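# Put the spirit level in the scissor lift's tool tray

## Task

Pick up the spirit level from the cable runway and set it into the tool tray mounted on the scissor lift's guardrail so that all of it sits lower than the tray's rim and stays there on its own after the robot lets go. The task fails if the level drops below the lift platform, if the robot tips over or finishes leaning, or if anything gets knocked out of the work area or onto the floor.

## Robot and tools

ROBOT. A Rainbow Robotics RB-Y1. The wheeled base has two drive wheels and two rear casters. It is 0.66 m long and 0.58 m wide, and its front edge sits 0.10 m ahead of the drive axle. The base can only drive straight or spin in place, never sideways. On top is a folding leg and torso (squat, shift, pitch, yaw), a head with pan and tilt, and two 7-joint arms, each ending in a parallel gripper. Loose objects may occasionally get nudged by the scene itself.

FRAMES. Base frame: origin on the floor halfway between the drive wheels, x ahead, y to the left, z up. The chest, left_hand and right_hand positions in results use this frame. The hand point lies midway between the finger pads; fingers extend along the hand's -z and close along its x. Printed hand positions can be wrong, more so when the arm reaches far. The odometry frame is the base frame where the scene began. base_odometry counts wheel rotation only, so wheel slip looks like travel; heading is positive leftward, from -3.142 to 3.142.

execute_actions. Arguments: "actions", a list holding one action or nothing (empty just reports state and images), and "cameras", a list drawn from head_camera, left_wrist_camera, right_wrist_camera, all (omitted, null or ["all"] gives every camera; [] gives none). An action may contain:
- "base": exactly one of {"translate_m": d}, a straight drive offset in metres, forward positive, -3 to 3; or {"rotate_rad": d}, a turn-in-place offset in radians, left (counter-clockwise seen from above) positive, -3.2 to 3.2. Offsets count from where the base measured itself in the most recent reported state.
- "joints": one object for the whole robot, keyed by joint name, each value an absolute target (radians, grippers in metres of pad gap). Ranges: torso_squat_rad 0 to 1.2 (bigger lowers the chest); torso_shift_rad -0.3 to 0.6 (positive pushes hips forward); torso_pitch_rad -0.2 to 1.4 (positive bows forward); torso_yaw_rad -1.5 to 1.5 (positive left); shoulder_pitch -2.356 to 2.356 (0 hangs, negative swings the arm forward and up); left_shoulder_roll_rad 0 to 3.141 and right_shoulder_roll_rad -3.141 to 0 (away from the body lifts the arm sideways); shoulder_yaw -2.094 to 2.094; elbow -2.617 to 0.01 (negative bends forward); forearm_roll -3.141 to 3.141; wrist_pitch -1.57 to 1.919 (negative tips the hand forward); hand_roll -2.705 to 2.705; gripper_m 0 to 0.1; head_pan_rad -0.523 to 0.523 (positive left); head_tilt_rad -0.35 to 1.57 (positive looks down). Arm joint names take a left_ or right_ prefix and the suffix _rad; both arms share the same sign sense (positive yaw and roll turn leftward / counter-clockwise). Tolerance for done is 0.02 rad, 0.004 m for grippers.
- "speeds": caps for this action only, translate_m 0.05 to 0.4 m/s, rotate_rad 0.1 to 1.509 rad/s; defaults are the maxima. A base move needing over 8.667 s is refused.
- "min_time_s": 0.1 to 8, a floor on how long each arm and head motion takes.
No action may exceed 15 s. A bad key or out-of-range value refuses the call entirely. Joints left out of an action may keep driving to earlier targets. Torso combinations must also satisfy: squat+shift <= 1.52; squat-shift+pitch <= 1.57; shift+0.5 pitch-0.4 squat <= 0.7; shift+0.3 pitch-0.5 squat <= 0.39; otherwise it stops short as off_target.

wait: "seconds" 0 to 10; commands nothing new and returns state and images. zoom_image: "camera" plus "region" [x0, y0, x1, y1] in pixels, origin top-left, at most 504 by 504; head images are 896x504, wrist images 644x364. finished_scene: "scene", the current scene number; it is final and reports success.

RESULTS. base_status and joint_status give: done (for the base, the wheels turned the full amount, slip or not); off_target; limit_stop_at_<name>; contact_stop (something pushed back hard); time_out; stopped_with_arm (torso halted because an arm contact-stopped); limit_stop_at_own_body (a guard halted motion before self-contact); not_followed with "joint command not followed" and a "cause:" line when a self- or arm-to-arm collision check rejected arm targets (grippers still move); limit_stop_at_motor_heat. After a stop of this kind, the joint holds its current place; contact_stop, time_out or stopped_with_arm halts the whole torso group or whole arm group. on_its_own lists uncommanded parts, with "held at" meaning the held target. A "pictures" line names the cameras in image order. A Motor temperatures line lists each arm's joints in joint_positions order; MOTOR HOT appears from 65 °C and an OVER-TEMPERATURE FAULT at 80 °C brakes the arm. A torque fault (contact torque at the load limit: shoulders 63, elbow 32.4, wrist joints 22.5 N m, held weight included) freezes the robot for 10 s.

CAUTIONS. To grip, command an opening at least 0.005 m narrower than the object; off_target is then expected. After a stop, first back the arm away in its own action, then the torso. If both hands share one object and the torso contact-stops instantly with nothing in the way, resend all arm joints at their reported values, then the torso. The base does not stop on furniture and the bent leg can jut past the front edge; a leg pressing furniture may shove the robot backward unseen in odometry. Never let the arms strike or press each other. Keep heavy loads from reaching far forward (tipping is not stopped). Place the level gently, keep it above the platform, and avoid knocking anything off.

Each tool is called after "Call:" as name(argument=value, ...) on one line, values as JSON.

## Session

Call:
execute_actions(actions=[])

Scene clock: 0.00 s.
Motor temperatures (°C, as the motors report them): left_arm=[33 29 28 32 36 38 40] | right_arm=[35 33 30 30 39 43 35]
base_odometry: x=+0.000 y=+0.000 heading=+0.000 (m, m, rad; odometry frame)
base_status: not commanded
joint_positions: torso_squat_rad=+0.350 torso_shift_rad=+0.000 torso_pitch_rad=+0.000 torso_yaw_rad=-0.001 left_shoulder_pitch_rad=+0.006 left_shoulder_roll_rad=+0.002 left_shoulder_yaw_rad=+0.044 left_elbow_rad=-0.136 left_forearm_roll_rad=+0.036 left_wrist_pitch_rad=+0.005 left_hand_roll_rad=-0.009 left_gripper_m=+0.101 right_shoulder_pitch_rad=-0.025 right_shoulder_roll_rad=-0.007 right_shoulder_yaw_rad=+0.001 right_elbow_rad=-0.197 right_forearm_roll_rad=-0.026 right_wrist_pitch_rad=+0.045 right_hand_roll_rad=-0.044 right_gripper_m=+0.100 head_pan_rad=+0.000 head_tilt_rad=+0.399
joint_status: not commanded
chest: x=-0.2279 y=+0.0004 z=+1.2476 quat_wxyz=(+1.000, +0.000, +0.000, +0.000) (m; base frame)
left_hand: x=-0.1671 y=+0.2247 z=+0.5648 quat_wxyz=(+0.997, +0.002, -0.063, +0.036) (m; base frame)
right_hand: x=-0.1249 y=-0.2240 z=+0.5688 quat_wxyz=(+0.996, +0.000, -0.087, -0.030) (m; base frame)
pictures: head_camera, left_wrist_camera, right_wrist_camera
Images, in order (width x height): head_camera 896x504, left_wrist_camera 644x364, right_wrist_camera 644x364.

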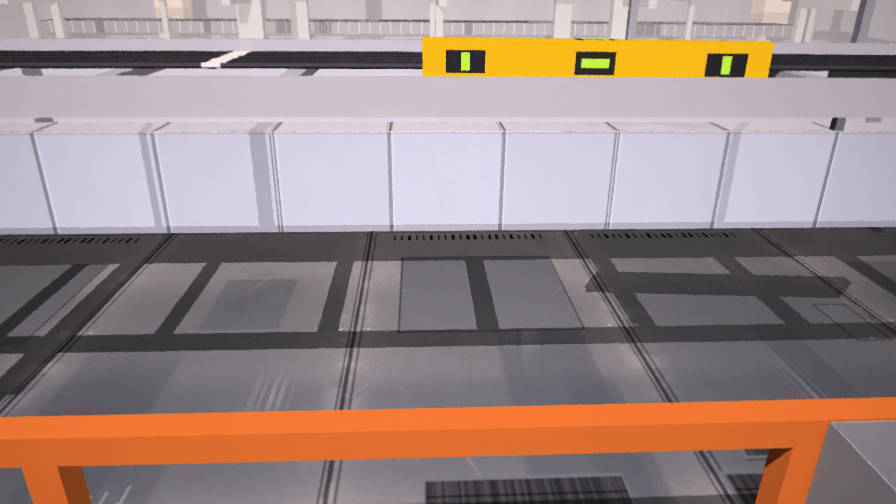

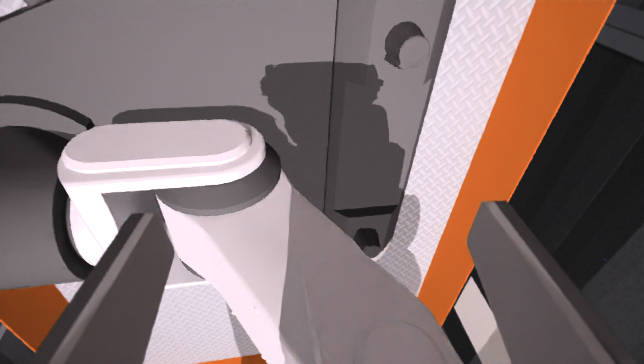

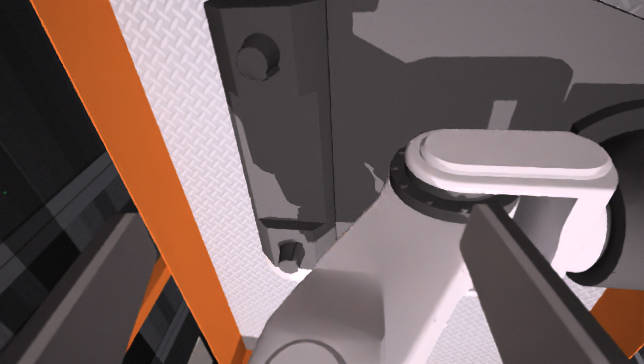

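Call:
execute_actions(actions=[{"joints":{"torso_squat_rad":0,"right_shoulder_pitch_rad":1.2,"right_wrist_pitch_rad":-1.5,"right_elbow_rad":-1.0,"head_pan_rad":-0.52,"head_tilt_rad":0.75}}], cameras=["head_camera"])

Call:
execute_actions(actions=[{"joints":{"right_elbow_rad":-2.4,"right_shoulder_roll_rad":-0.2}}], cameras=[])

Call:
execute_actions(actions=[{"joints":{"right_shoulder_pitch_rad":-1.0,"right_wrist_pitch_rad":1.9,"right_shoulder_roll_rad":-0.5,"right_shoulder_yaw_rad":-0.3,"right_hand_roll_rad":0,"right_forearm_roll_rad":0},"min_time_s":2.3}], cameras=["head_camera"])

Scene clock: 23.97 s.
Motor temperatures (°C, as the motors report them): left_arm=[33 29 28 32 36 38 40] | right_arm=[35 33 30 30 39 43 35]
base_odometry: x=+0.000 y=+0.000 heading=+0.000 (m, m, rad; odometry frame)
base_status: not commanded
joint_positions: torso_squat_rad=+0.000 torso_shift_rad=+0.000 torso_pitch_rad=+0.001 torso_yaw_rad=-0.001 left_shoulder_pitch_rad=+0.006 left_shoulder_roll_rad=+0.002 left_shoulder_yaw_rad=+0.044 left_elbow_rad=-0.136 left_forearm_roll_rad=+0.036 left_wrist_pitch_rad=+0.005 left_hand_roll_rad=-0.009 left_gripper_m=+0.101 right_shoulder_pitch_rad=+1.200 right_shoulder_roll_rad=-0.007 right_shoulder_yaw_rad=+0.001 right_elbow_rad=-1.000 right_forearm_roll_rad=-0.026 right_wrist_pitch_rad=-1.500 right_hand_roll_rad=-0.044 right_gripper_m=+0.100 head_pan_rad=-0.520 head_tilt_rad=+0.750
joint_status: all done
chest: x=-0.2278 y=+0.0004 z=+1.2899 quat_wxyz=(+1.000, +0.000, +0.000, +0.000) (m; base frame)
left_hand: x=-0.1672 y=+0.2247 z=+0.6071 quat_wxyz=(+0.997, +0.002, -0.063, +0.036) (m; base frame)
right_hand: x=-0.3213 y=-0.2912 z=+0.9379 quat_wxyz=(+0.761, -0.178, -0.619, -0.083) (m; base frame)
pictures: head_camera
Images, in order (width x height): head_camera 896x504.

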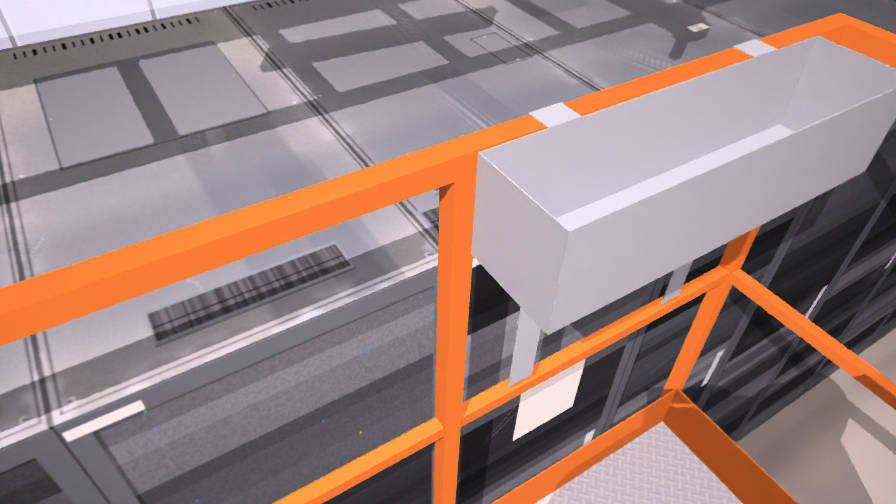

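Scene clock: 27.90 s.
Motor temperatures (°C, as the motors report them): left_arm=[33 29 28 32 36 38 40] | right_arm=[35 33 30 31 39 43 35]
base_odometry: x=+0.000 y=+0.000 heading=+0.000 (m, m, rad; odometry frame)
base_status: not commanded
joint_positions: torso_squat_rad=+0.000 torso_shift_rad=+0.000 torso_pitch_rad=+0.001 torso_yaw_rad=-0.001 left_shoulder_pitch_rad=+0.006 left_shoulder_roll_rad=+0.002 left_shoulder_yaw_rad=+0.044 left_elbow_rad=-0.136 left_forearm_roll_rad=+0.036 left_wrist_pitch_rad=+0.005 left_hand_roll_rad=-0.009 left_gripper_m=+0.101 right_shoulder_pitch_rad=+1.200 right_shoulder_roll_rad=-0.158 right_shoulder_yaw_rad=+0.001 right_elbow_rad=-2.181 right_forearm_roll_rad=-0.026 right_wrist_pitch_rad=-1.500 right_hand_roll_rad=-0.044 right_gripper_m=+0.100 head_pan_rad=-0.520 head_tilt_rad=+0.750
joint_status: right_shoulder_roll_rad time_out (moved -0.150 of -0.193); right_elbow_rad time_out (moved -1.181 of -1.400)
on_its_own: right_shoulder_roll_rad is held at -0.158, not at your -0.200, since a time_out; right_elbow_rad is held at -2.180, not at your -2.400, since a time_out
chest: x=-0.2278 y=+0.0004 z=+1.2899 quat_wxyz=(+1.000, +0.000, +0.000, +0.000) (m; base frame)
left_hand: x=-0.1672 y=+0.2247 z=+0.6071 quat_wxyz=(+0.997, +0.002, -0.063, +0.036) (m; base frame)
right_hand: x=-0.1388 y=-0.2723 z=+1.2659 quat_wxyz=(+0.306, -0.111, -0.942, +0.084) (m; base frame)
pictures: none
joint command not followed: on one or more control steps a check withheld the commanded joint targets of the right arm, and it was not sent them on those steps.
cause: the commanded joint targets would bring two parts of the arm too close to each other (its shoulder and its fingers, with the joints from right_shoulder_roll_rad to right_hand_roll_rad between them); next, command targets that bring no two parts of the arm closer together.
No camera images: the call's "cameras" was empty. Leave "cameras" out to get every camera's image.

not run: a stop came earlier in this reply.

Call:
execute_actions(actions=[{"joints":{"right_shoulder_pitch_rad":-1.0,"right_elbow_rad":-2.1,"right_wrist_pitch_rad":1.9,"right_shoulder_roll_rad":-0.5,"right_shoulder_yaw_rad":-0.3,"right_hand_roll_rad":0,"right_forearm_roll_rad":0,"head_pan_rad":-0.2,"head_tilt_rad":0.3},"min_time_s":2.3}], cameras=[])

Call:
execute_actions(actions=[{"joints":{"right_shoulder_pitch_rad":-2.1,"right_elbow_rad":-1.3}}], cameras=[])

Call:
execute_actions(actions=[{"base":{"translate_m":0.15},"joints":{"right_shoulder_pitch_rad":-2.34,"right_shoulder_roll_rad":-0.56,"right_elbow_rad":-0.02}}])

Scene clock: 36.83 s.
Motor temperatures (°C, as the motors report them): left_arm=[33 29 28 32 36 38 40] | right_arm=[35 33 30 31 39 43 35]
base_odometry: x=+0.000 y=+0.000 heading=+0.000 (m, m, rad; odometry frame)
base_status: not commanded
joint_positions: torso_squat_rad=+0.000 torso_shift_rad=+0.000 torso_pitch_rad=+0.000 torso_yaw_rad=-0.001 left_shoulder_pitch_rad=+0.006 left_shoulder_roll_rad=+0.002 left_shoulder_yaw_rad=+0.044 left_elbow_rad=-0.136 left_forearm_roll_rad=+0.036 left_wrist_pitch_rad=+0.005 left_hand_roll_rad=-0.009 left_gripper_m=+0.101 right_shoulder_pitch_rad=-1.000 right_shoulder_roll_rad=-0.500 right_shoulder_yaw_rad=-0.300 right_elbow_rad=-2.100 right_forearm_roll_rad=+0.000 right_wrist_pitch_rad=+1.900 right_hand_roll_rad=+0.000 right_gripper_m=+0.100 head_pan_rad=-0.200 head_tilt_rad=+0.300
joint_status: all done
chest: x=-0.2279 y=+0.0004 z=+1.2899 quat_wxyz=(+1.000, +0.000, +0.000, +0.000) (m; base frame)
left_hand: x=-0.1671 y=+0.2247 z=+0.6071 quat_wxyz=(+0.997, +0.002, -0.063, +0.036) (m; base frame)
right_hand: x=+0.2544 y=-0.3464 z=+1.4650 quat_wxyz=(+0.793, -0.151, -0.586, -0.065) (m; base frame)
pictures: none
No camera images: the call's "cameras" was empty. Leave "cameras" out to get every camera's image.

Scene clock: 38.60 s.
Motor temperatures (°C, as the motors report them): left_arm=[33 29 28 32 36 38 40] | right_arm=[35 33 30 31 39 43 35]
base_odometry: x=+0.000 y=+0.000 heading=+0.000 (m, m, rad; odometry frame)
base_status: not commanded
joint_positions: torso_squat_rad=+0.000 torso_shift_rad=+0.000 torso_pitch_rad=+0.000 torso_yaw_rad=-0.001 left_shoulder_pitch_rad=+0.006 left_shoulder_roll_rad=+0.002 left_shoulder_yaw_rad=+0.044 left_elbow_rad=-0.136 left_forearm_roll_rad=+0.036 left_wrist_pitch_rad=+0.005 left_hand_roll_rad=-0.009 left_gripper_m=+0.101 right_shoulder_pitch_rad=-2.100 right_shoulder_roll_rad=-0.500 right_shoulder_yaw_rad=-0.300 right_elbow_rad=-1.300 right_forearm_roll_rad=+0.000 right_wrist_pitch_rad=+1.900 right_hand_roll_rad=+0.000 right_gripper_m=+0.100 head_pan_rad=-0.200 head_tilt_rad=+0.300
joint_status: all done
chest: x=-0.2280 y=+0.0004 z=+1.2899 quat_wxyz=(+1.000, +0.000, +0.000, +0.000) (m; base frame)
left_hand: x=-0.1671 y=+0.2247 z=+0.6072 quat_wxyz=(+0.997, +0.002, -0.063, +0.036) (m; base frame)
right_hand: x=+0.1814 y=-0.2031 z=+1.7826 quat_wxyz=(+0.725, +0.003, -0.688, +0.014) (m; base frame)
pictures: none
No camera images: the call's "cameras" was empty. Leave "cameras" out to get every camera's image.

Scene clock: 40.53 s.
Motor temperatures (°C, as the motors report them): left_arm=[33 29 28 32 36 38 40] | right_arm=[35 33 30 31 39 43 35]
base_odometry: x=+0.150 y=+0.000 heading=+0.001 (m, m, rad; odometry frame)
base_status: done
joint_positions: torso_squat_rad=+0.000 torso_shift_rad=+0.000 torso_pitch_rad=+0.000 torso_yaw_rad=-0.001 left_shoulder_pitch_rad=+0.006 left_shoulder_roll_rad=+0.002 left_shoulder_yaw_rad=+0.044 left_elbow_rad=-0.136 left_forearm_roll_rad=+0.036 left_wrist_pitch_rad=+0.005 left_hand_roll_rad=-0.009 left_gripper_m=+0.101 right_shoulder_pitch_rad=-2.340 right_shoulder_roll_rad=-0.560 right_shoulder_yaw_rad=-0.300 right_elbow_rad=-0.020 right_forearm_roll_rad=+0.000 right_wrist_pitch_rad=+1.900 right_hand_roll_rad=+0.000 right_gripper_m=+0.100 head_pan_rad=-0.200 head_tilt_rad=+0.300
joint_status: all done
chest: x=-0.2279 y=+0.0004 z=+1.2899 quat_wxyz=(+1.000, +0.000, +0.000, +0.000) (m; base frame)
left_hand: x=-0.1671 y=+0.2247 z=+0.6071 quat_wxyz=(+0.997, +0.002, -0.063, +0.036) (m; base frame)
right_hand: x=+0.2491 y=-0.1922 z=+1.5476 quat_wxyz=(+0.971, +0.012, -0.238, +0.028) (m; base frame)
pictures: head_camera, left_wrist_camera, right_wrist_camera
Images, in order (width x height): head_camera 896x504, left_wrist_camera 644x364, right_wrist_camera 644x364.

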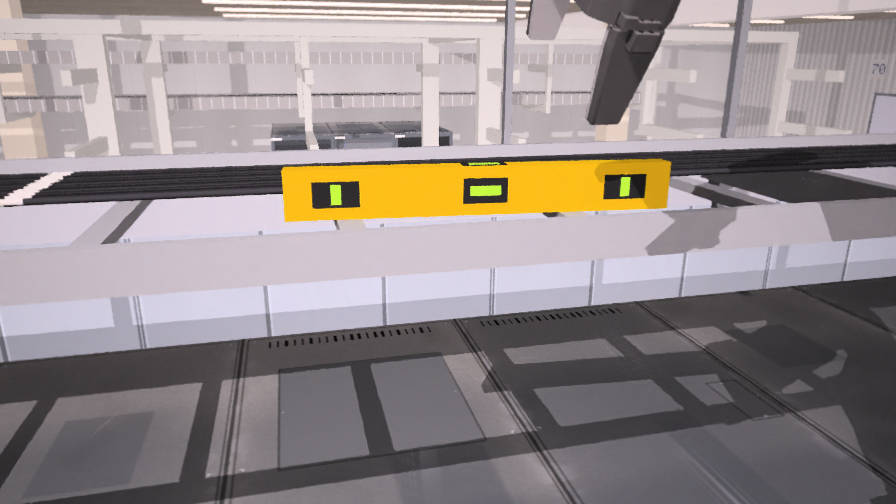

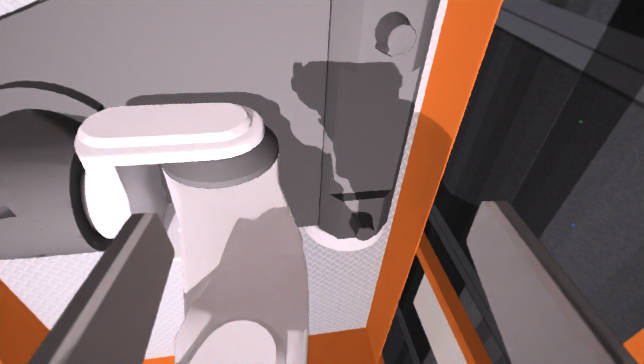

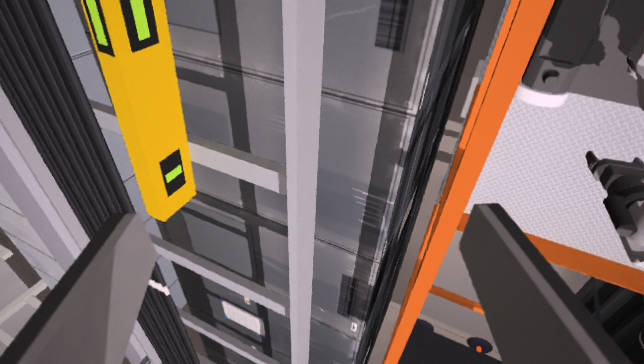

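Call:
execute_actions(actions=[{"joints":{"torso_shift_rad":0.22,"left_shoulder_pitch_rad":0.2,"head_tilt_rad":0.45}}])

Scene clock: 53.53 s.
Motor temperatures (°C, as the motors report them): left_arm=[33 29 28 32 36 38 40] | right_arm=[35 33 30 31 39 43 35]
base_odometry: x=+0.150 y=+0.000 heading=+0.001 (m, m, rad; odometry frame)
base_status: not commanded
joint_positions: torso_squat_rad=+0.000 torso_shift_rad=+0.220 torso_pitch_rad=+0.000 torso_yaw_rad=-0.001 left_shoulder_pitch_rad=+0.200 left_shoulder_roll_rad=+0.002 left_shoulder_yaw_rad=+0.044 left_elbow_rad=-0.135 left_forearm_roll_rad=+0.036 left_wrist_pitch_rad=+0.005 left_hand_roll_rad=-0.009 left_gripper_m=+0.101 right_shoulder_pitch_rad=-2.340 right_shoulder_roll_rad=-0.560 right_shoulder_yaw_rad=-0.300 right_elbow_rad=-0.020 right_forearm_roll_rad=+0.000 right_wrist_pitch_rad=+1.900 right_hand_roll_rad=+0.000 right_gripper_m=+0.100 head_pan_rad=-0.200 head_tilt_rad=+0.450
joint_status: all done
chest: x=-0.0751 y=+0.0004 z=+1.2731 quat_wxyz=(+1.000, +0.000, +0.000, +0.000) (m; base frame)
left_hand: x=-0.1545 y=+0.2242 z=+0.5920 quat_wxyz=(+0.997, +0.007, +0.029, +0.068) (m; base frame)
right_hand: x=+0.4019 y=-0.1923 z=+1.5307 quat_wxyz=(+0.971, +0.012, -0.238, +0.028) (m; base frame)
pictures: head_camera, left_wrist_camera, right_wrist_camera
Images, in order (width x height): head_camera 896x504, left_wrist_camera 644x364, right_wrist_camera 644x364.

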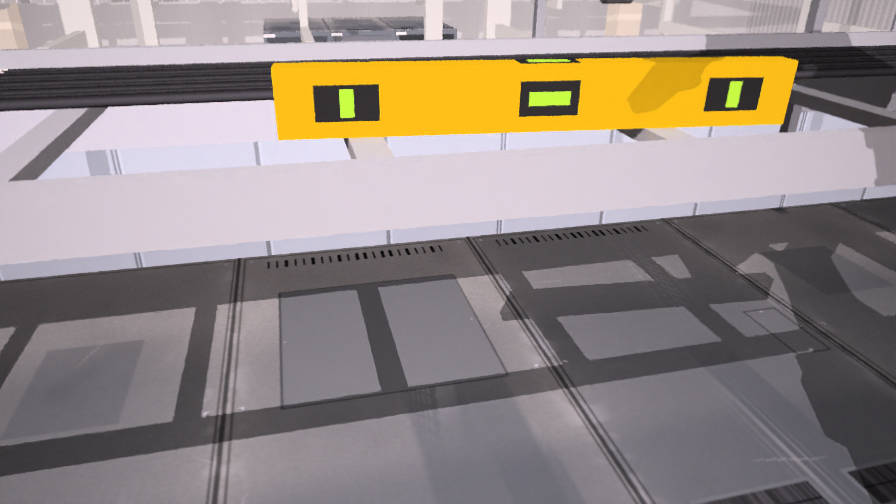

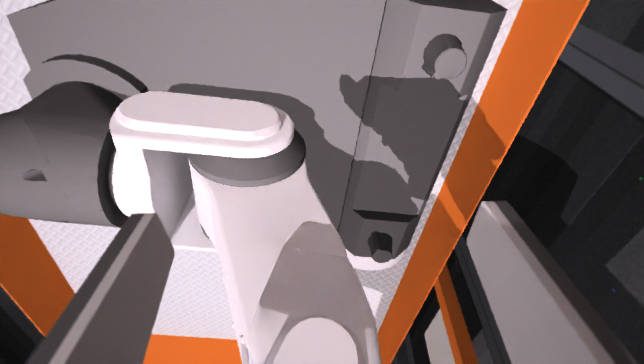

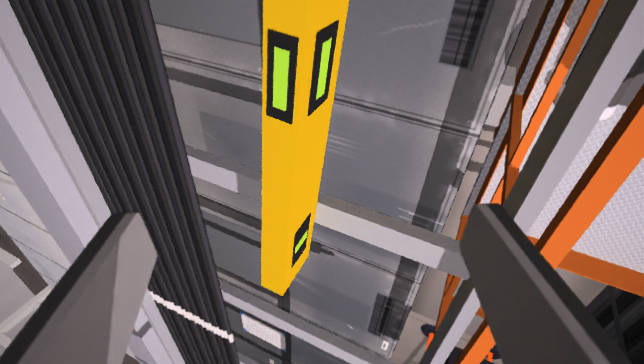

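Call:
execute_actions(actions=[{"joints":{"torso_shift_rad":0.28,"right_shoulder_roll_rad":-0.5}}], cameras=[])

Call:
execute_actions(actions=[{"joints":{"right_shoulder_pitch_rad":-2.23,"right_shoulder_roll_rad":-0.47},"min_time_s":1.5}], cameras=["right_wrist_camera","head_camera"])

Scene clock: 61.97 s.
Motor temperatures (°C, as the motors report them): left_arm=[33 29 28 32 36 38 40] | right_arm=[35 33 30 31 39 43 35]
base_odometry: x=+0.150 y=+0.000 heading=+0.001 (m, m, rad; odometry frame)
base_status: not commanded
joint_positions: torso_squat_rad=+0.000 torso_shift_rad=+0.280 torso_pitch_rad=+0.000 torso_yaw_rad=-0.001 left_shoulder_pitch_rad=+0.200 left_shoulder_roll_rad=+0.002 left_shoulder_yaw_rad=+0.044 left_elbow_rad=-0.136 left_forearm_roll_rad=+0.036 left_wrist_pitch_rad=+0.005 left_hand_roll_rad=-0.009 left_gripper_m=+0.101 right_shoulder_pitch_rad=-2.340 right_shoulder_roll_rad=-0.500 right_shoulder_yaw_rad=-0.300 right_elbow_rad=-0.020 right_forearm_roll_rad=+0.000 right_wrist_pitch_rad=+1.900 right_hand_roll_rad=+0.000 right_gripper_m=+0.100 head_pan_rad=-0.200 head_tilt_rad=+0.450
joint_status: all done
chest: x=-0.0344 y=+0.0004 z=+1.2627 quat_wxyz=(+1.000, +0.000, +0.000, +0.000) (m; base frame)
left_hand: x=-0.1137 y=+0.2242 z=+0.5816 quat_wxyz=(+0.997, +0.007, +0.029, +0.068) (m; base frame)
right_hand: x=+0.4435 y=-0.1657 z=+1.5116 quat_wxyz=(+0.972, -0.003, -0.230, +0.053) (m; base frame)
pictures: none
No camera images: the call's "cameras" was empty. Leave "cameras" out to get every camera's image.

Scene clock: 63.77 s.
Motor temperatures (°C, as the motors report them): left_arm=[33 29 28 32 36 38 40] | right_arm=[35 33 30 31 39 43 35]
base_odometry: x=+0.150 y=+0.000 heading=+0.001 (m, m, rad; odometry frame)
base_status: not commanded
joint_positions: torso_squat_rad=+0.000 torso_shift_rad=+0.280 torso_pitch_rad=+0.000 torso_yaw_rad=-0.001 left_shoulder_pitch_rad=+0.200 left_shoulder_roll_rad=+0.002 left_shoulder_yaw_rad=+0.044 left_elbow_rad=-0.136 left_forearm_roll_rad=+0.036 left_wrist_pitch_rad=+0.005 left_hand_roll_rad=-0.009 left_gripper_m=+0.101 right_shoulder_pitch_rad=-2.231 right_shoulder_roll_rad=-0.470 right_shoulder_yaw_rad=-0.300 right_elbow_rad=-0.020 right_forearm_roll_rad=+0.000 right_wrist_pitch_rad=+1.900 right_hand_roll_rad=+0.000 right_gripper_m=+0.100 head_pan_rad=-0.200 head_tilt_rad=+0.450
joint_status: all done
chest: x=-0.0344 y=+0.0004 z=+1.2627 quat_wxyz=(+1.000, +0.000, +0.000, +0.000) (m; base frame)
left_hand: x=-0.1137 y=+0.2242 z=+0.5816 quat_wxyz=(+0.997, +0.007, +0.029, +0.068) (m; base frame)
right_hand: x=+0.4600 y=-0.1709 z=+1.4568 quat_wxyz=(+0.983, -0.011, -0.175, +0.047) (m; base frame)
pictures: head_camera, right_wrist_camera
Images, in order (width x height): head_camera 896x504, right_wrist_camera 644x364.

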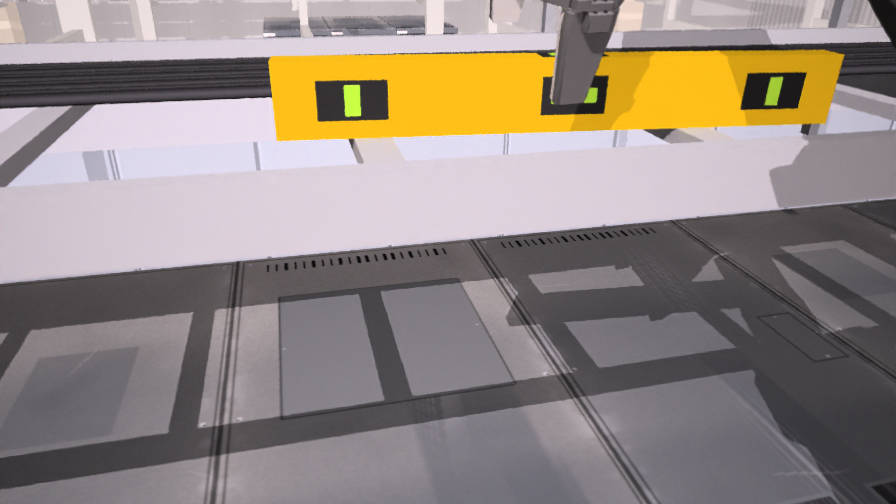

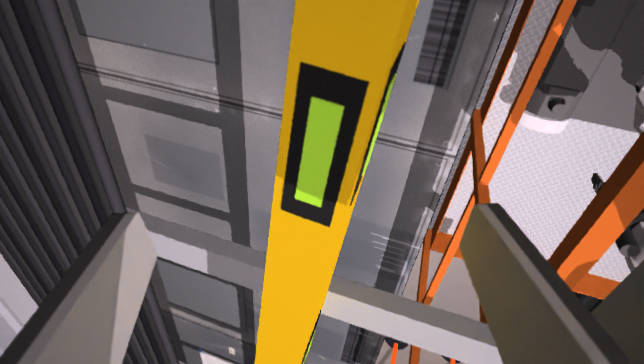

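Call:
execute_actions(actions=[{"joints":{"right_shoulder_pitch_rad":-2.15,"right_shoulder_roll_rad":-0.45},"min_time_s":1.2}], cameras=["right_wrist_camera","head_camera"])

Scene clock: 67.77 s.
Motor temperatures (°C, as the motors report them): left_arm=[33 29 28 32 36 38 40] | right_arm=[35 33 30 31 39 43 35]
base_odometry: x=+0.150 y=+0.000 heading=+0.001 (m, m, rad; odometry frame)
base_status: not commanded
joint_positions: torso_squat_rad=+0.000 torso_shift_rad=+0.280 torso_pitch_rad=+0.000 torso_yaw_rad=-0.001 left_shoulder_pitch_rad=+0.200 left_shoulder_roll_rad=+0.002 left_shoulder_yaw_rad=+0.044 left_elbow_rad=-0.136 left_forearm_roll_rad=+0.036 left_wrist_pitch_rad=+0.005 left_hand_roll_rad=-0.009 left_gripper_m=+0.101 right_shoulder_pitch_rad=-2.151 right_shoulder_roll_rad=-0.450 right_shoulder_yaw_rad=-0.300 right_elbow_rad=-0.020 right_forearm_roll_rad=+0.000 right_wrist_pitch_rad=+1.900 right_hand_roll_rad=+0.000 right_gripper_m=+0.100 head_pan_rad=-0.200 head_tilt_rad=+0.450
joint_status: all done
chest: x=-0.0344 y=+0.0004 z=+1.2627 quat_wxyz=(+1.000, +0.000, +0.000, +0.000) (m; base frame)
left_hand: x=-0.1137 y=+0.2242 z=+0.5816 quat_wxyz=(+0.997, +0.007, +0.029, +0.068) (m; base frame)
right_hand: x=+0.4681 y=-0.1759 z=+1.4160 quat_wxyz=(+0.990, -0.016, -0.135, +0.043) (m; base frame)
pictures: head_camera, right_wrist_camera
Images, in order (width x height): head_camera 896x504, right_wrist_camera 644x364.

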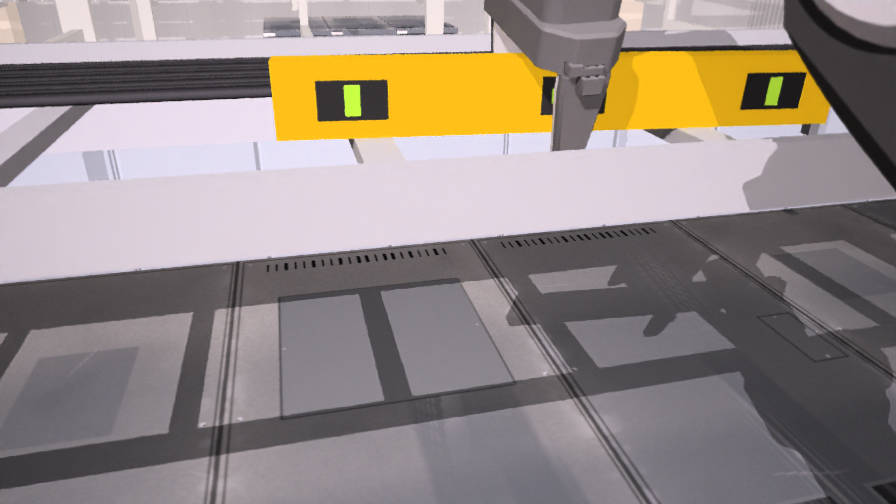

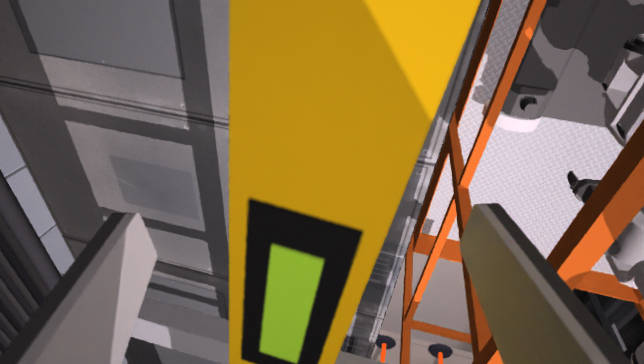

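Deep enough, centred on the middle.

Call:
execute_actions(actions=[{"joints":{"right_gripper_m":0.0}}], cameras=["right_wrist_camera"])

Call:
execute_actions(actions=[{"joints":{"right_shoulder_pitch_rad":-2.34,"right_shoulder_roll_rad":-0.53},"min_time_s":1.5}], cameras=["right_wrist_camera","head_camera"])

Scene clock: 73.20 s.
Motor temperatures (°C, as the motors report them): left_arm=[33 29 28 32 36 38 40] | right_arm=[35 33 30 31 39 43 35]
base_odometry: x=+0.150 y=+0.000 heading=+0.001 (m, m, rad; odometry frame)
base_status: not commanded
joint_positions: torso_squat_rad=+0.000 torso_shift_rad=+0.280 torso_pitch_rad=+0.000 torso_yaw_rad=-0.001 left_shoulder_pitch_rad=+0.200 left_shoulder_roll_rad=+0.002 left_shoulder_yaw_rad=+0.044 left_elbow_rad=-0.136 left_forearm_roll_rad=+0.036 left_wrist_pitch_rad=+0.005 left_hand_roll_rad=-0.009 left_gripper_m=+0.101 right_shoulder_pitch_rad=-2.151 right_shoulder_roll_rad=-0.450 right_shoulder_yaw_rad=-0.300 right_elbow_rad=-0.020 right_forearm_roll_rad=+0.000 right_wrist_pitch_rad=+1.900 right_hand_roll_rad=+0.000 right_gripper_m=+0.022 head_pan_rad=-0.200 head_tilt_rad=+0.450
joint_status: right_gripper_m off_target (ended at +0.022, target +0.000)
chest: x=-0.0344 y=+0.0004 z=+1.2627 quat_wxyz=(+1.000, +0.000, +0.000, +0.000) (m; base frame)
left_hand: x=-0.1137 y=+0.2242 z=+0.5816 quat_wxyz=(+0.997, +0.007, +0.029, +0.068) (m; base frame)
right_hand: x=+0.4681 y=-0.1759 z=+1.4160 quat_wxyz=(+0.990, -0.016, -0.135, +0.043) (m; base frame)
pictures: right_wrist_camera
Images, in order (width x height): right_wrist_camera 644x364.

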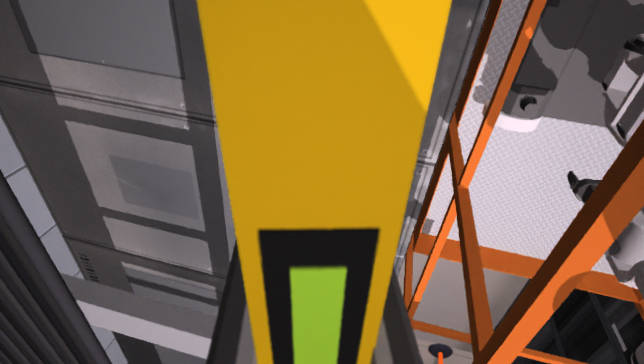

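Scene clock: 75.00 s.
Motor temperatures (°C, as the motors report them): left_arm=[33 29 28 32 36 38 40] | right_arm=[36 33 30 31 39 43 35]
base_odometry: x=+0.150 y=+0.000 heading=+0.001 (m, m, rad; odometry frame)
base_status: not commanded
joint_positions: torso_squat_rad=+0.000 torso_shift_rad=+0.280 torso_pitch_rad=+0.000 torso_yaw_rad=-0.001 left_shoulder_pitch_rad=+0.200 left_shoulder_roll_rad=+0.002 left_shoulder_yaw_rad=+0.044 left_elbow_rad=-0.136 left_forearm_roll_rad=+0.036 left_wrist_pitch_rad=+0.005 left_hand_roll_rad=-0.009 left_gripper_m=+0.101 right_shoulder_pitch_rad=-2.340 right_shoulder_roll_rad=-0.530 right_shoulder_yaw_rad=-0.300 right_elbow_rad=-0.020 right_forearm_roll_rad=+0.000 right_wrist_pitch_rad=+1.900 right_hand_roll_rad=+0.000 right_gripper_m=+0.022 head_pan_rad=-0.200 head_tilt_rad=+0.450
joint_status: all done
chest: x=-0.0344 y=+0.0004 z=+1.2627 quat_wxyz=(+1.000, +0.000, +0.000, +0.000) (m; base frame)
left_hand: x=-0.1137 y=+0.2242 z=+0.5816 quat_wxyz=(+0.997, +0.007, +0.029, +0.068) (m; base frame)
right_hand: x=+0.4433 y=-0.1789 z=+1.5158 quat_wxyz=(+0.971, +0.005, -0.234, +0.041) (m; base frame)
pictures: head_camera, right_wrist_camera
Images, in order (width x height): head_camera 896x504, right_wrist_camera 644x364.

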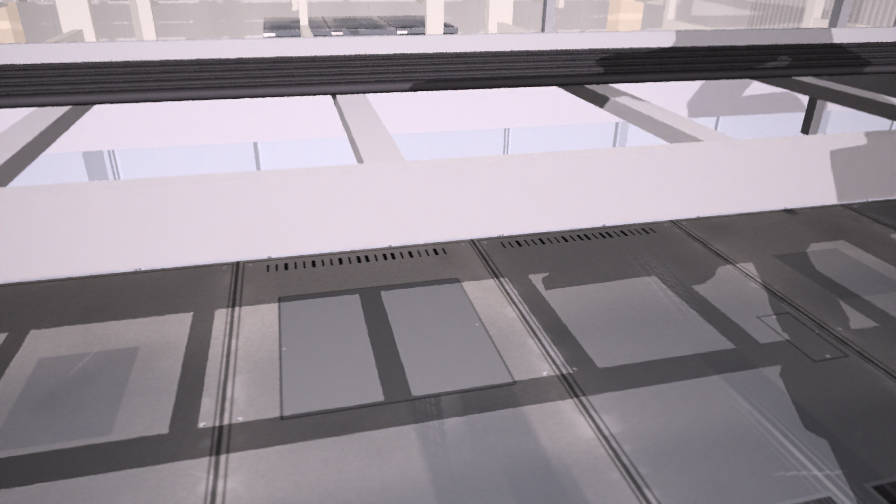

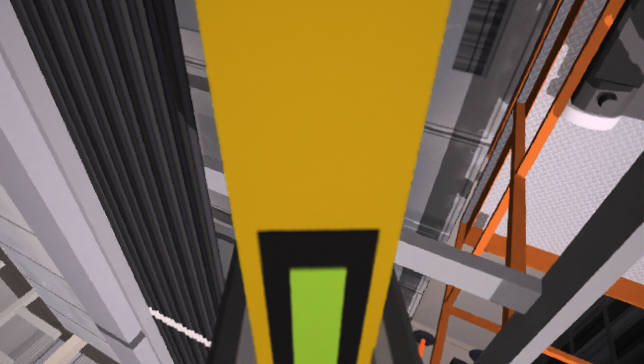

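Call:
execute_actions(actions=[{"base":{"translate_m":-0.07},"joints":{"torso_shift_rad":0.04,"left_shoulder_roll_rad":0.12},"speeds":{"translate_m":0.1}}], cameras=["head_camera"])

Call:
execute_actions(actions=[{"joints":{"torso_yaw_rad":-0.9,"right_hand_roll_rad":0.9,"head_pan_rad":-0.1,"head_tilt_rad":0.65},"min_time_s":2.5}])

Scene clock: 89.63 s.
Motor temperatures (°C, as the motors report them): left_arm=[33 29 28 32 36 38 40] | right_arm=[36 33 30 31 39 43 35]
base_odometry: x=+0.080 y=+0.000 heading=+0.000 (m, m, rad; odometry frame)
base_status: done
joint_positions: torso_squat_rad=+0.000 torso_shift_rad=+0.040 torso_pitch_rad=+0.000 torso_yaw_rad=-0.001 left_shoulder_pitch_rad=+0.200 left_shoulder_roll_rad=+0.120 left_shoulder_yaw_rad=+0.044 left_elbow_rad=-0.136 left_forearm_roll_rad=+0.036 left_wrist_pitch_rad=+0.005 left_hand_roll_rad=-0.009 left_gripper_m=+0.101 right_shoulder_pitch_rad=-2.340 right_shoulder_roll_rad=-0.530 right_shoulder_yaw_rad=-0.300 right_elbow_rad=-0.020 right_forearm_roll_rad=+0.000 right_wrist_pitch_rad=+1.900 right_hand_roll_rad=+0.000 right_gripper_m=+0.022 head_pan_rad=-0.200 head_tilt_rad=+0.450
joint_status: all done
chest: x=-0.2000 y=+0.0004 z=+1.2894 quat_wxyz=(+1.000, +0.000, +0.000, +0.000) (m; base frame)
left_hand: x=-0.2839 y=+0.3139 z=+0.6146 quat_wxyz=(+0.996, +0.065, +0.028, +0.059) (m; base frame)
right_hand: x=+0.2775 y=-0.1789 z=+1.5428 quat_wxyz=(+0.971, +0.005, -0.234, +0.041) (m; base frame)
pictures: head_camera
Images, in order (width x height): head_camera 896x504.

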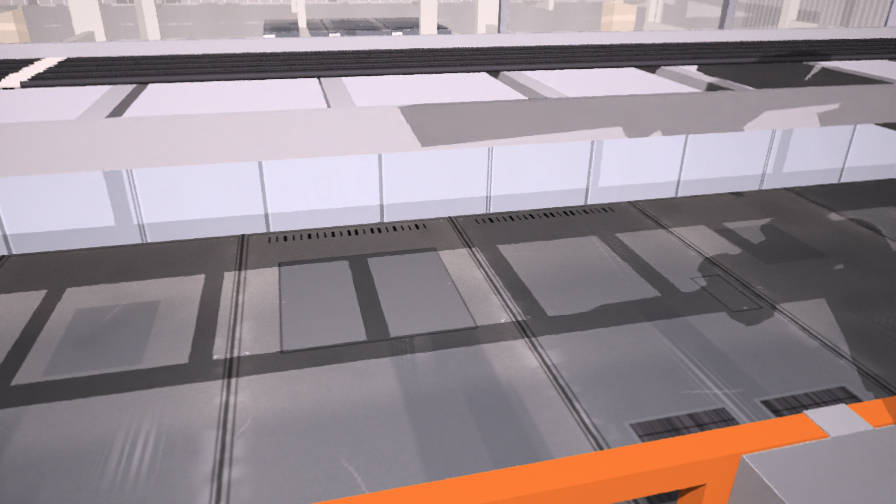

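Scene clock: 92.43 s.
Motor temperatures (°C, as the motors report them): left_arm=[33 29 28 32 36 38 40] | right_arm=[36 33 30 31 39 43 35]
base_odometry: x=+0.080 y=+0.000 heading=+0.000 (m, m, rad; odometry frame)
base_status: not commanded
joint_positions: torso_squat_rad=+0.000 torso_shift_rad=+0.040 torso_pitch_rad=+0.000 torso_yaw_rad=-0.900 left_shoulder_pitch_rad=+0.200 left_shoulder_roll_rad=+0.120 left_shoulder_yaw_rad=+0.044 left_elbow_rad=-0.136 left_forearm_roll_rad=+0.036 left_wrist_pitch_rad=+0.005 left_hand_roll_rad=-0.009 left_gripper_m=+0.101 right_shoulder_pitch_rad=-2.340 right_shoulder_roll_rad=-0.530 right_shoulder_yaw_rad=-0.300 right_elbow_rad=-0.020 right_forearm_roll_rad=+0.000 right_wrist_pitch_rad=+1.900 right_hand_roll_rad=+0.900 right_gripper_m=+0.022 head_pan_rad=-0.100 head_tilt_rad=+0.650
joint_status: all done
chest: x=-0.2000 y=+0.0004 z=+1.2894 quat_wxyz=(+0.900, +0.000, +0.000, -0.435) (m; base frame)
left_hand: x=-0.0067 y=+0.2610 z=+0.6145 quat_wxyz=(+0.922, +0.071, -0.003, -0.380) (m; base frame)
right_hand: x=-0.0435 y=-0.4850 z=+1.5429 quat_wxyz=(+0.971, -0.180, -0.149, +0.041) (m; base frame)
pictures: head_camera, left_wrist_camera, right_wrist_camera
Images, in order (width x height): head_camera 896x504, left_wrist_camera 644x364, right_wrist_camera 644x364.

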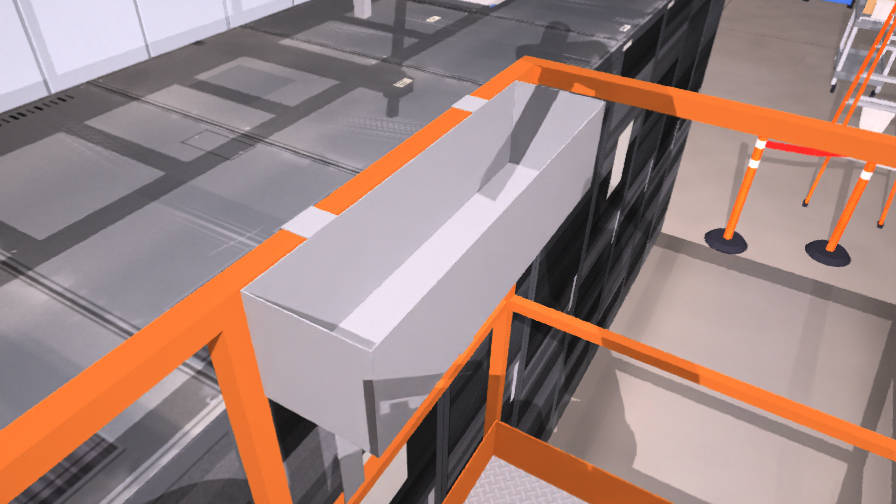

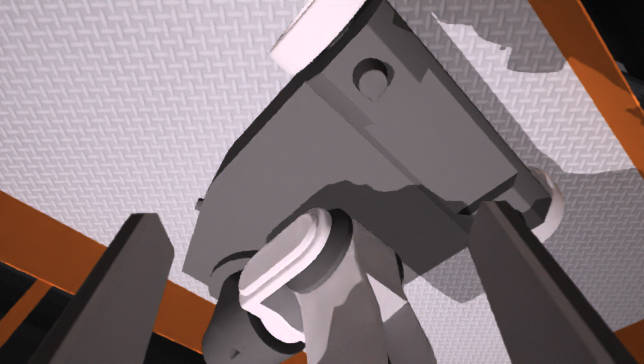

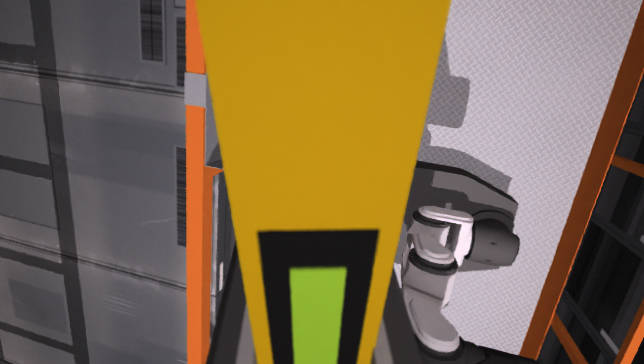

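Call:
execute_actions(actions=[{"joints":{"left_shoulder_pitch_rad":0.6,"left_shoulder_roll_rad":0.05,"torso_yaw_rad":-0.98,"right_hand_roll_rad":0.98,"right_shoulder_pitch_rad":-2.0,"right_shoulder_roll_rad":-0.48,"right_shoulder_yaw_rad":-0.32,"right_wrist_pitch_rad":1.8},"base":{"translate_m":0.06},"speeds":{"translate_m":0.08},"min_time_s":1.5}])

Scene clock: 109.23 s.
Motor temperatures (°C, as the motors report them): left_arm=[33 29 28 32 36 38 40] | right_arm=[36 33 30 31 39 43 35]
base_odometry: x=+0.140 y=+0.000 heading=+0.001 (m, m, rad; odometry frame)
base_status: done
joint_positions: torso_squat_rad=+0.000 torso_shift_rad=+0.040 torso_pitch_rad=+0.000 torso_yaw_rad=-0.980 left_shoulder_pitch_rad=+0.600 left_shoulder_roll_rad=+0.050 left_shoulder_yaw_rad=+0.044 left_elbow_rad=-0.136 left_forearm_roll_rad=+0.036 left_wrist_pitch_rad=+0.005 left_hand_roll_rad=-0.009 left_gripper_m=+0.101 right_shoulder_pitch_rad=-2.000 right_shoulder_roll_rad=-0.480 right_shoulder_yaw_rad=-0.320 right_elbow_rad=-0.020 right_forearm_roll_rad=+0.000 right_wrist_pitch_rad=+1.800 right_hand_roll_rad=+0.980 right_gripper_m=+0.022 head_pan_rad=-0.100 head_tilt_rad=+0.650
joint_status: all done
chest: x=-0.1999 y=+0.0004 z=+1.2894 quat_wxyz=(+0.882, +0.000, +0.000, -0.471) (m; base frame)
left_hand: x=-0.2085 y=+0.4261 z=+0.6933 quat_wxyz=(+0.913, +0.137, +0.172, -0.345) (m; base frame)
right_hand: x=-0.0781 y=-0.5588 z=+1.3804 quat_wxyz=(+0.993, -0.099, -0.065, +0.009) (m; base frame)
pictures: head_camera, left_wrist_camera, right_wrist_camera
Images, in order (width x height): head_camera 896x504, left_wrist_camera 644x364, right_wrist_camera 644x364.

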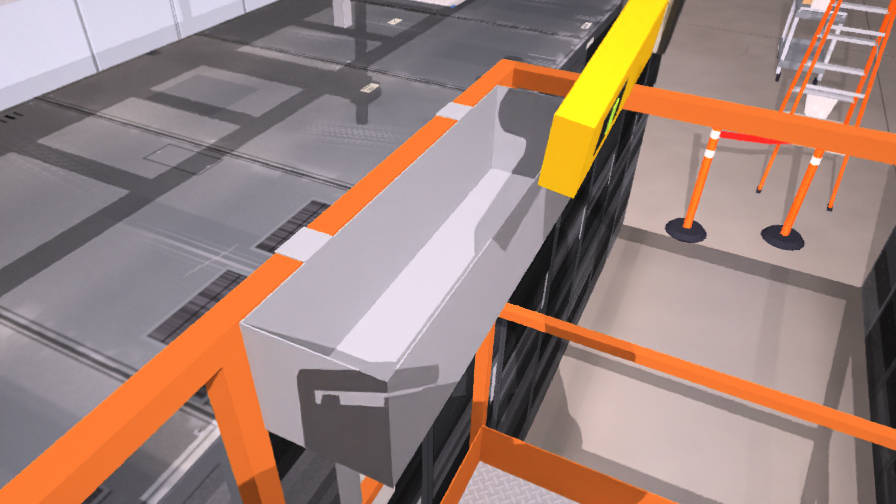

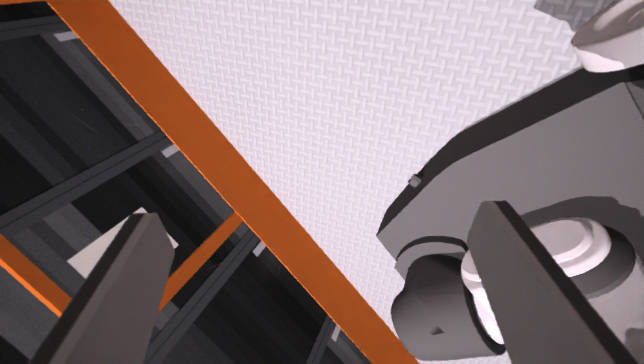

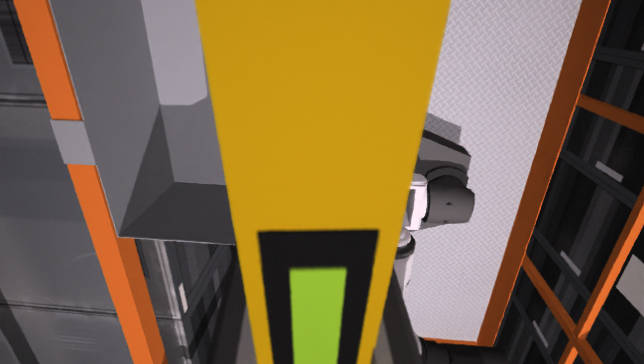

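Call:
execute_actions(actions=[{"joints":{"torso_shift_rad":0.3,"head_pan_rad":-0.3,"head_tilt_rad":0.7}}])

Scene clock: 121.30 s.
Motor temperatures (°C, as the motors report them): left_arm=[33 29 28 32 36 38 40] | right_arm=[36 33 30 31 39 43 35]
base_odometry: x=+0.140 y=+0.000 heading=+0.001 (m, m, rad; odometry frame)
base_status: not commanded
joint_positions: torso_squat_rad=+0.000 torso_shift_rad=+0.300 torso_pitch_rad=+0.001 torso_yaw_rad=-0.980 left_shoulder_pitch_rad=+0.600 left_shoulder_roll_rad=+0.050 left_shoulder_yaw_rad=+0.044 left_elbow_rad=-0.136 left_forearm_roll_rad=+0.036 left_wrist_pitch_rad=+0.005 left_hand_roll_rad=-0.009 left_gripper_m=+0.101 right_shoulder_pitch_rad=-2.000 right_shoulder_roll_rad=-0.480 right_shoulder_yaw_rad=-0.320 right_elbow_rad=-0.020 right_forearm_roll_rad=+0.000 right_wrist_pitch_rad=+1.800 right_hand_roll_rad=+0.980 right_gripper_m=+0.022 head_pan_rad=-0.300 head_tilt_rad=+0.700
joint_status: all done
chest: x=-0.0209 y=+0.0004 z=+1.2587 quat_wxyz=(+0.882, +0.000, +0.000, -0.471) (m; base frame)
left_hand: x=-0.0297 y=+0.4261 z=+0.6626 quat_wxyz=(+0.913, +0.137, +0.172, -0.345) (m; base frame)
right_hand: x=+0.1008 y=-0.5588 z=+1.3497 quat_wxyz=(+0.993, -0.099, -0.065, +0.009) (m; base frame)
pictures: head_camera, left_wrist_camera, right_wrist_camera
Images, in order (width x height): head_camera 896x504, left_wrist_camera 644x364, right_wrist_camera 644x364.

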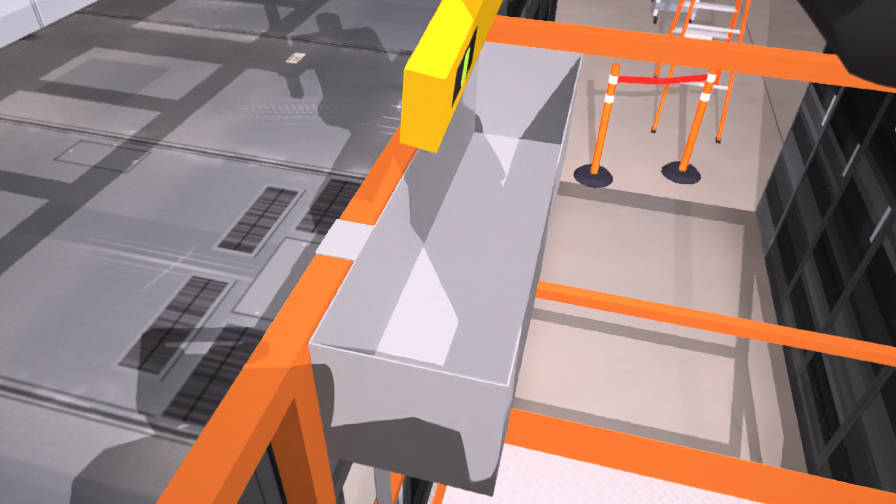

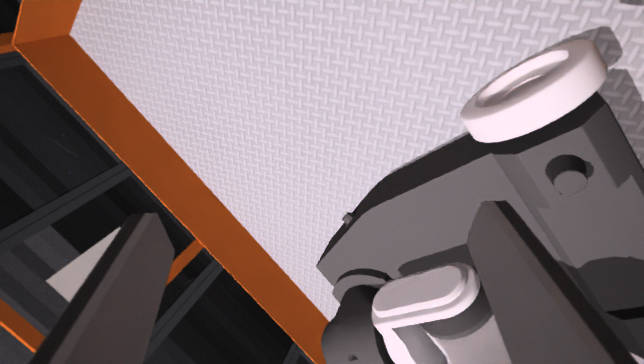

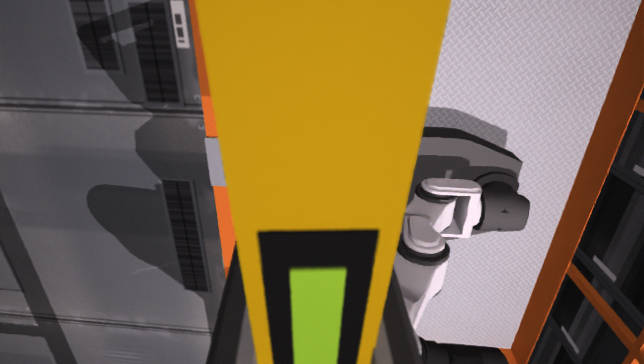

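Call:
execute_actions(actions=[{"joints":{"torso_shift_rad":0.22,"right_shoulder_pitch_rad":-1.85,"right_shoulder_roll_rad":-0.46,"right_wrist_pitch_rad":1.62},"min_time_s":1.5}], cameras=["head_camera","right_wrist_camera"])

Scene clock: 127.33 s.
Motor temperatures (°C, as the motors report them): left_arm=[33 29 28 32 36 38 40] | right_arm=[36 33 30 31 39 43 35]
base_odometry: x=+0.140 y=+0.000 heading=+0.001 (m, m, rad; odometry frame)
base_status: not commanded
joint_positions: torso_squat_rad=+0.000 torso_shift_rad=+0.220 torso_pitch_rad=+0.000 torso_yaw_rad=-0.980 left_shoulder_pitch_rad=+0.600 left_shoulder_roll_rad=+0.050 left_shoulder_yaw_rad=+0.044 left_elbow_rad=-0.136 left_forearm_roll_rad=+0.036 left_wrist_pitch_rad=+0.005 left_hand_roll_rad=-0.009 left_gripper_m=+0.101 right_shoulder_pitch_rad=-1.850 right_shoulder_roll_rad=-0.460 right_shoulder_yaw_rad=-0.320 right_elbow_rad=-0.020 right_forearm_roll_rad=+0.000 right_wrist_pitch_rad=+1.620 right_hand_roll_rad=+0.980 right_gripper_m=+0.022 head_pan_rad=-0.300 head_tilt_rad=+0.700
joint_status: all done
chest: x=-0.0752 y=+0.0004 z=+1.2731 quat_wxyz=(+0.882, +0.000, +0.000, -0.471) (m; base frame)
left_hand: x=-0.0838 y=+0.4261 z=+0.6770 quat_wxyz=(+0.913, +0.137, +0.172, -0.345) (m; base frame)
right_hand: x=+0.0514 y=-0.5996 z=+1.2933 quat_wxyz=(+0.991, -0.116, -0.069, -0.006) (m; base frame)
pictures: head_camera, right_wrist_camera
Images, in order (width x height): head_camera 896x504, right_wrist_camera 644x364.

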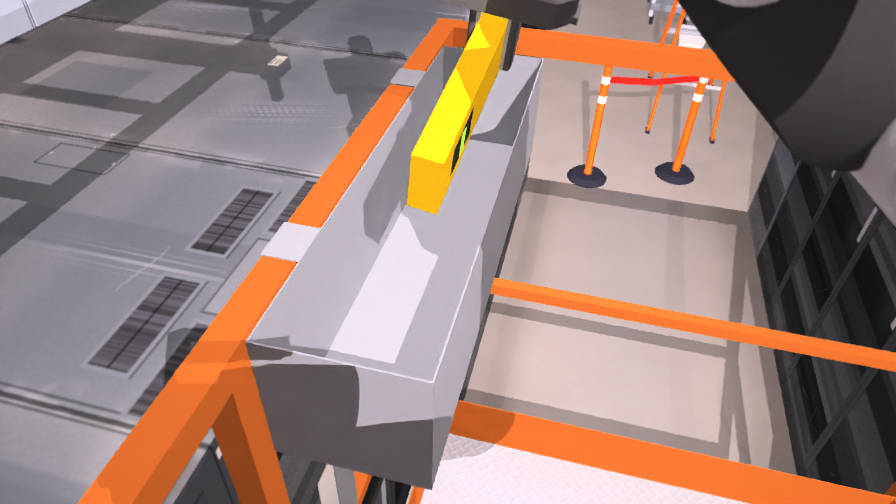

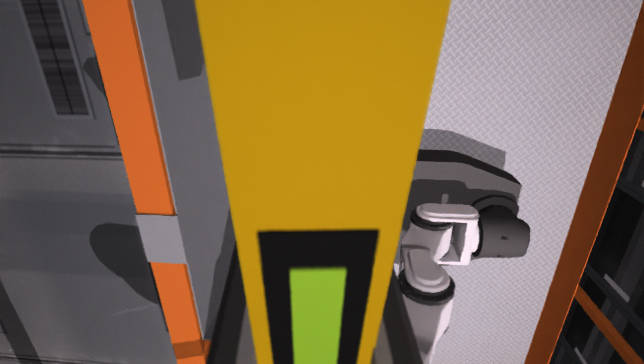

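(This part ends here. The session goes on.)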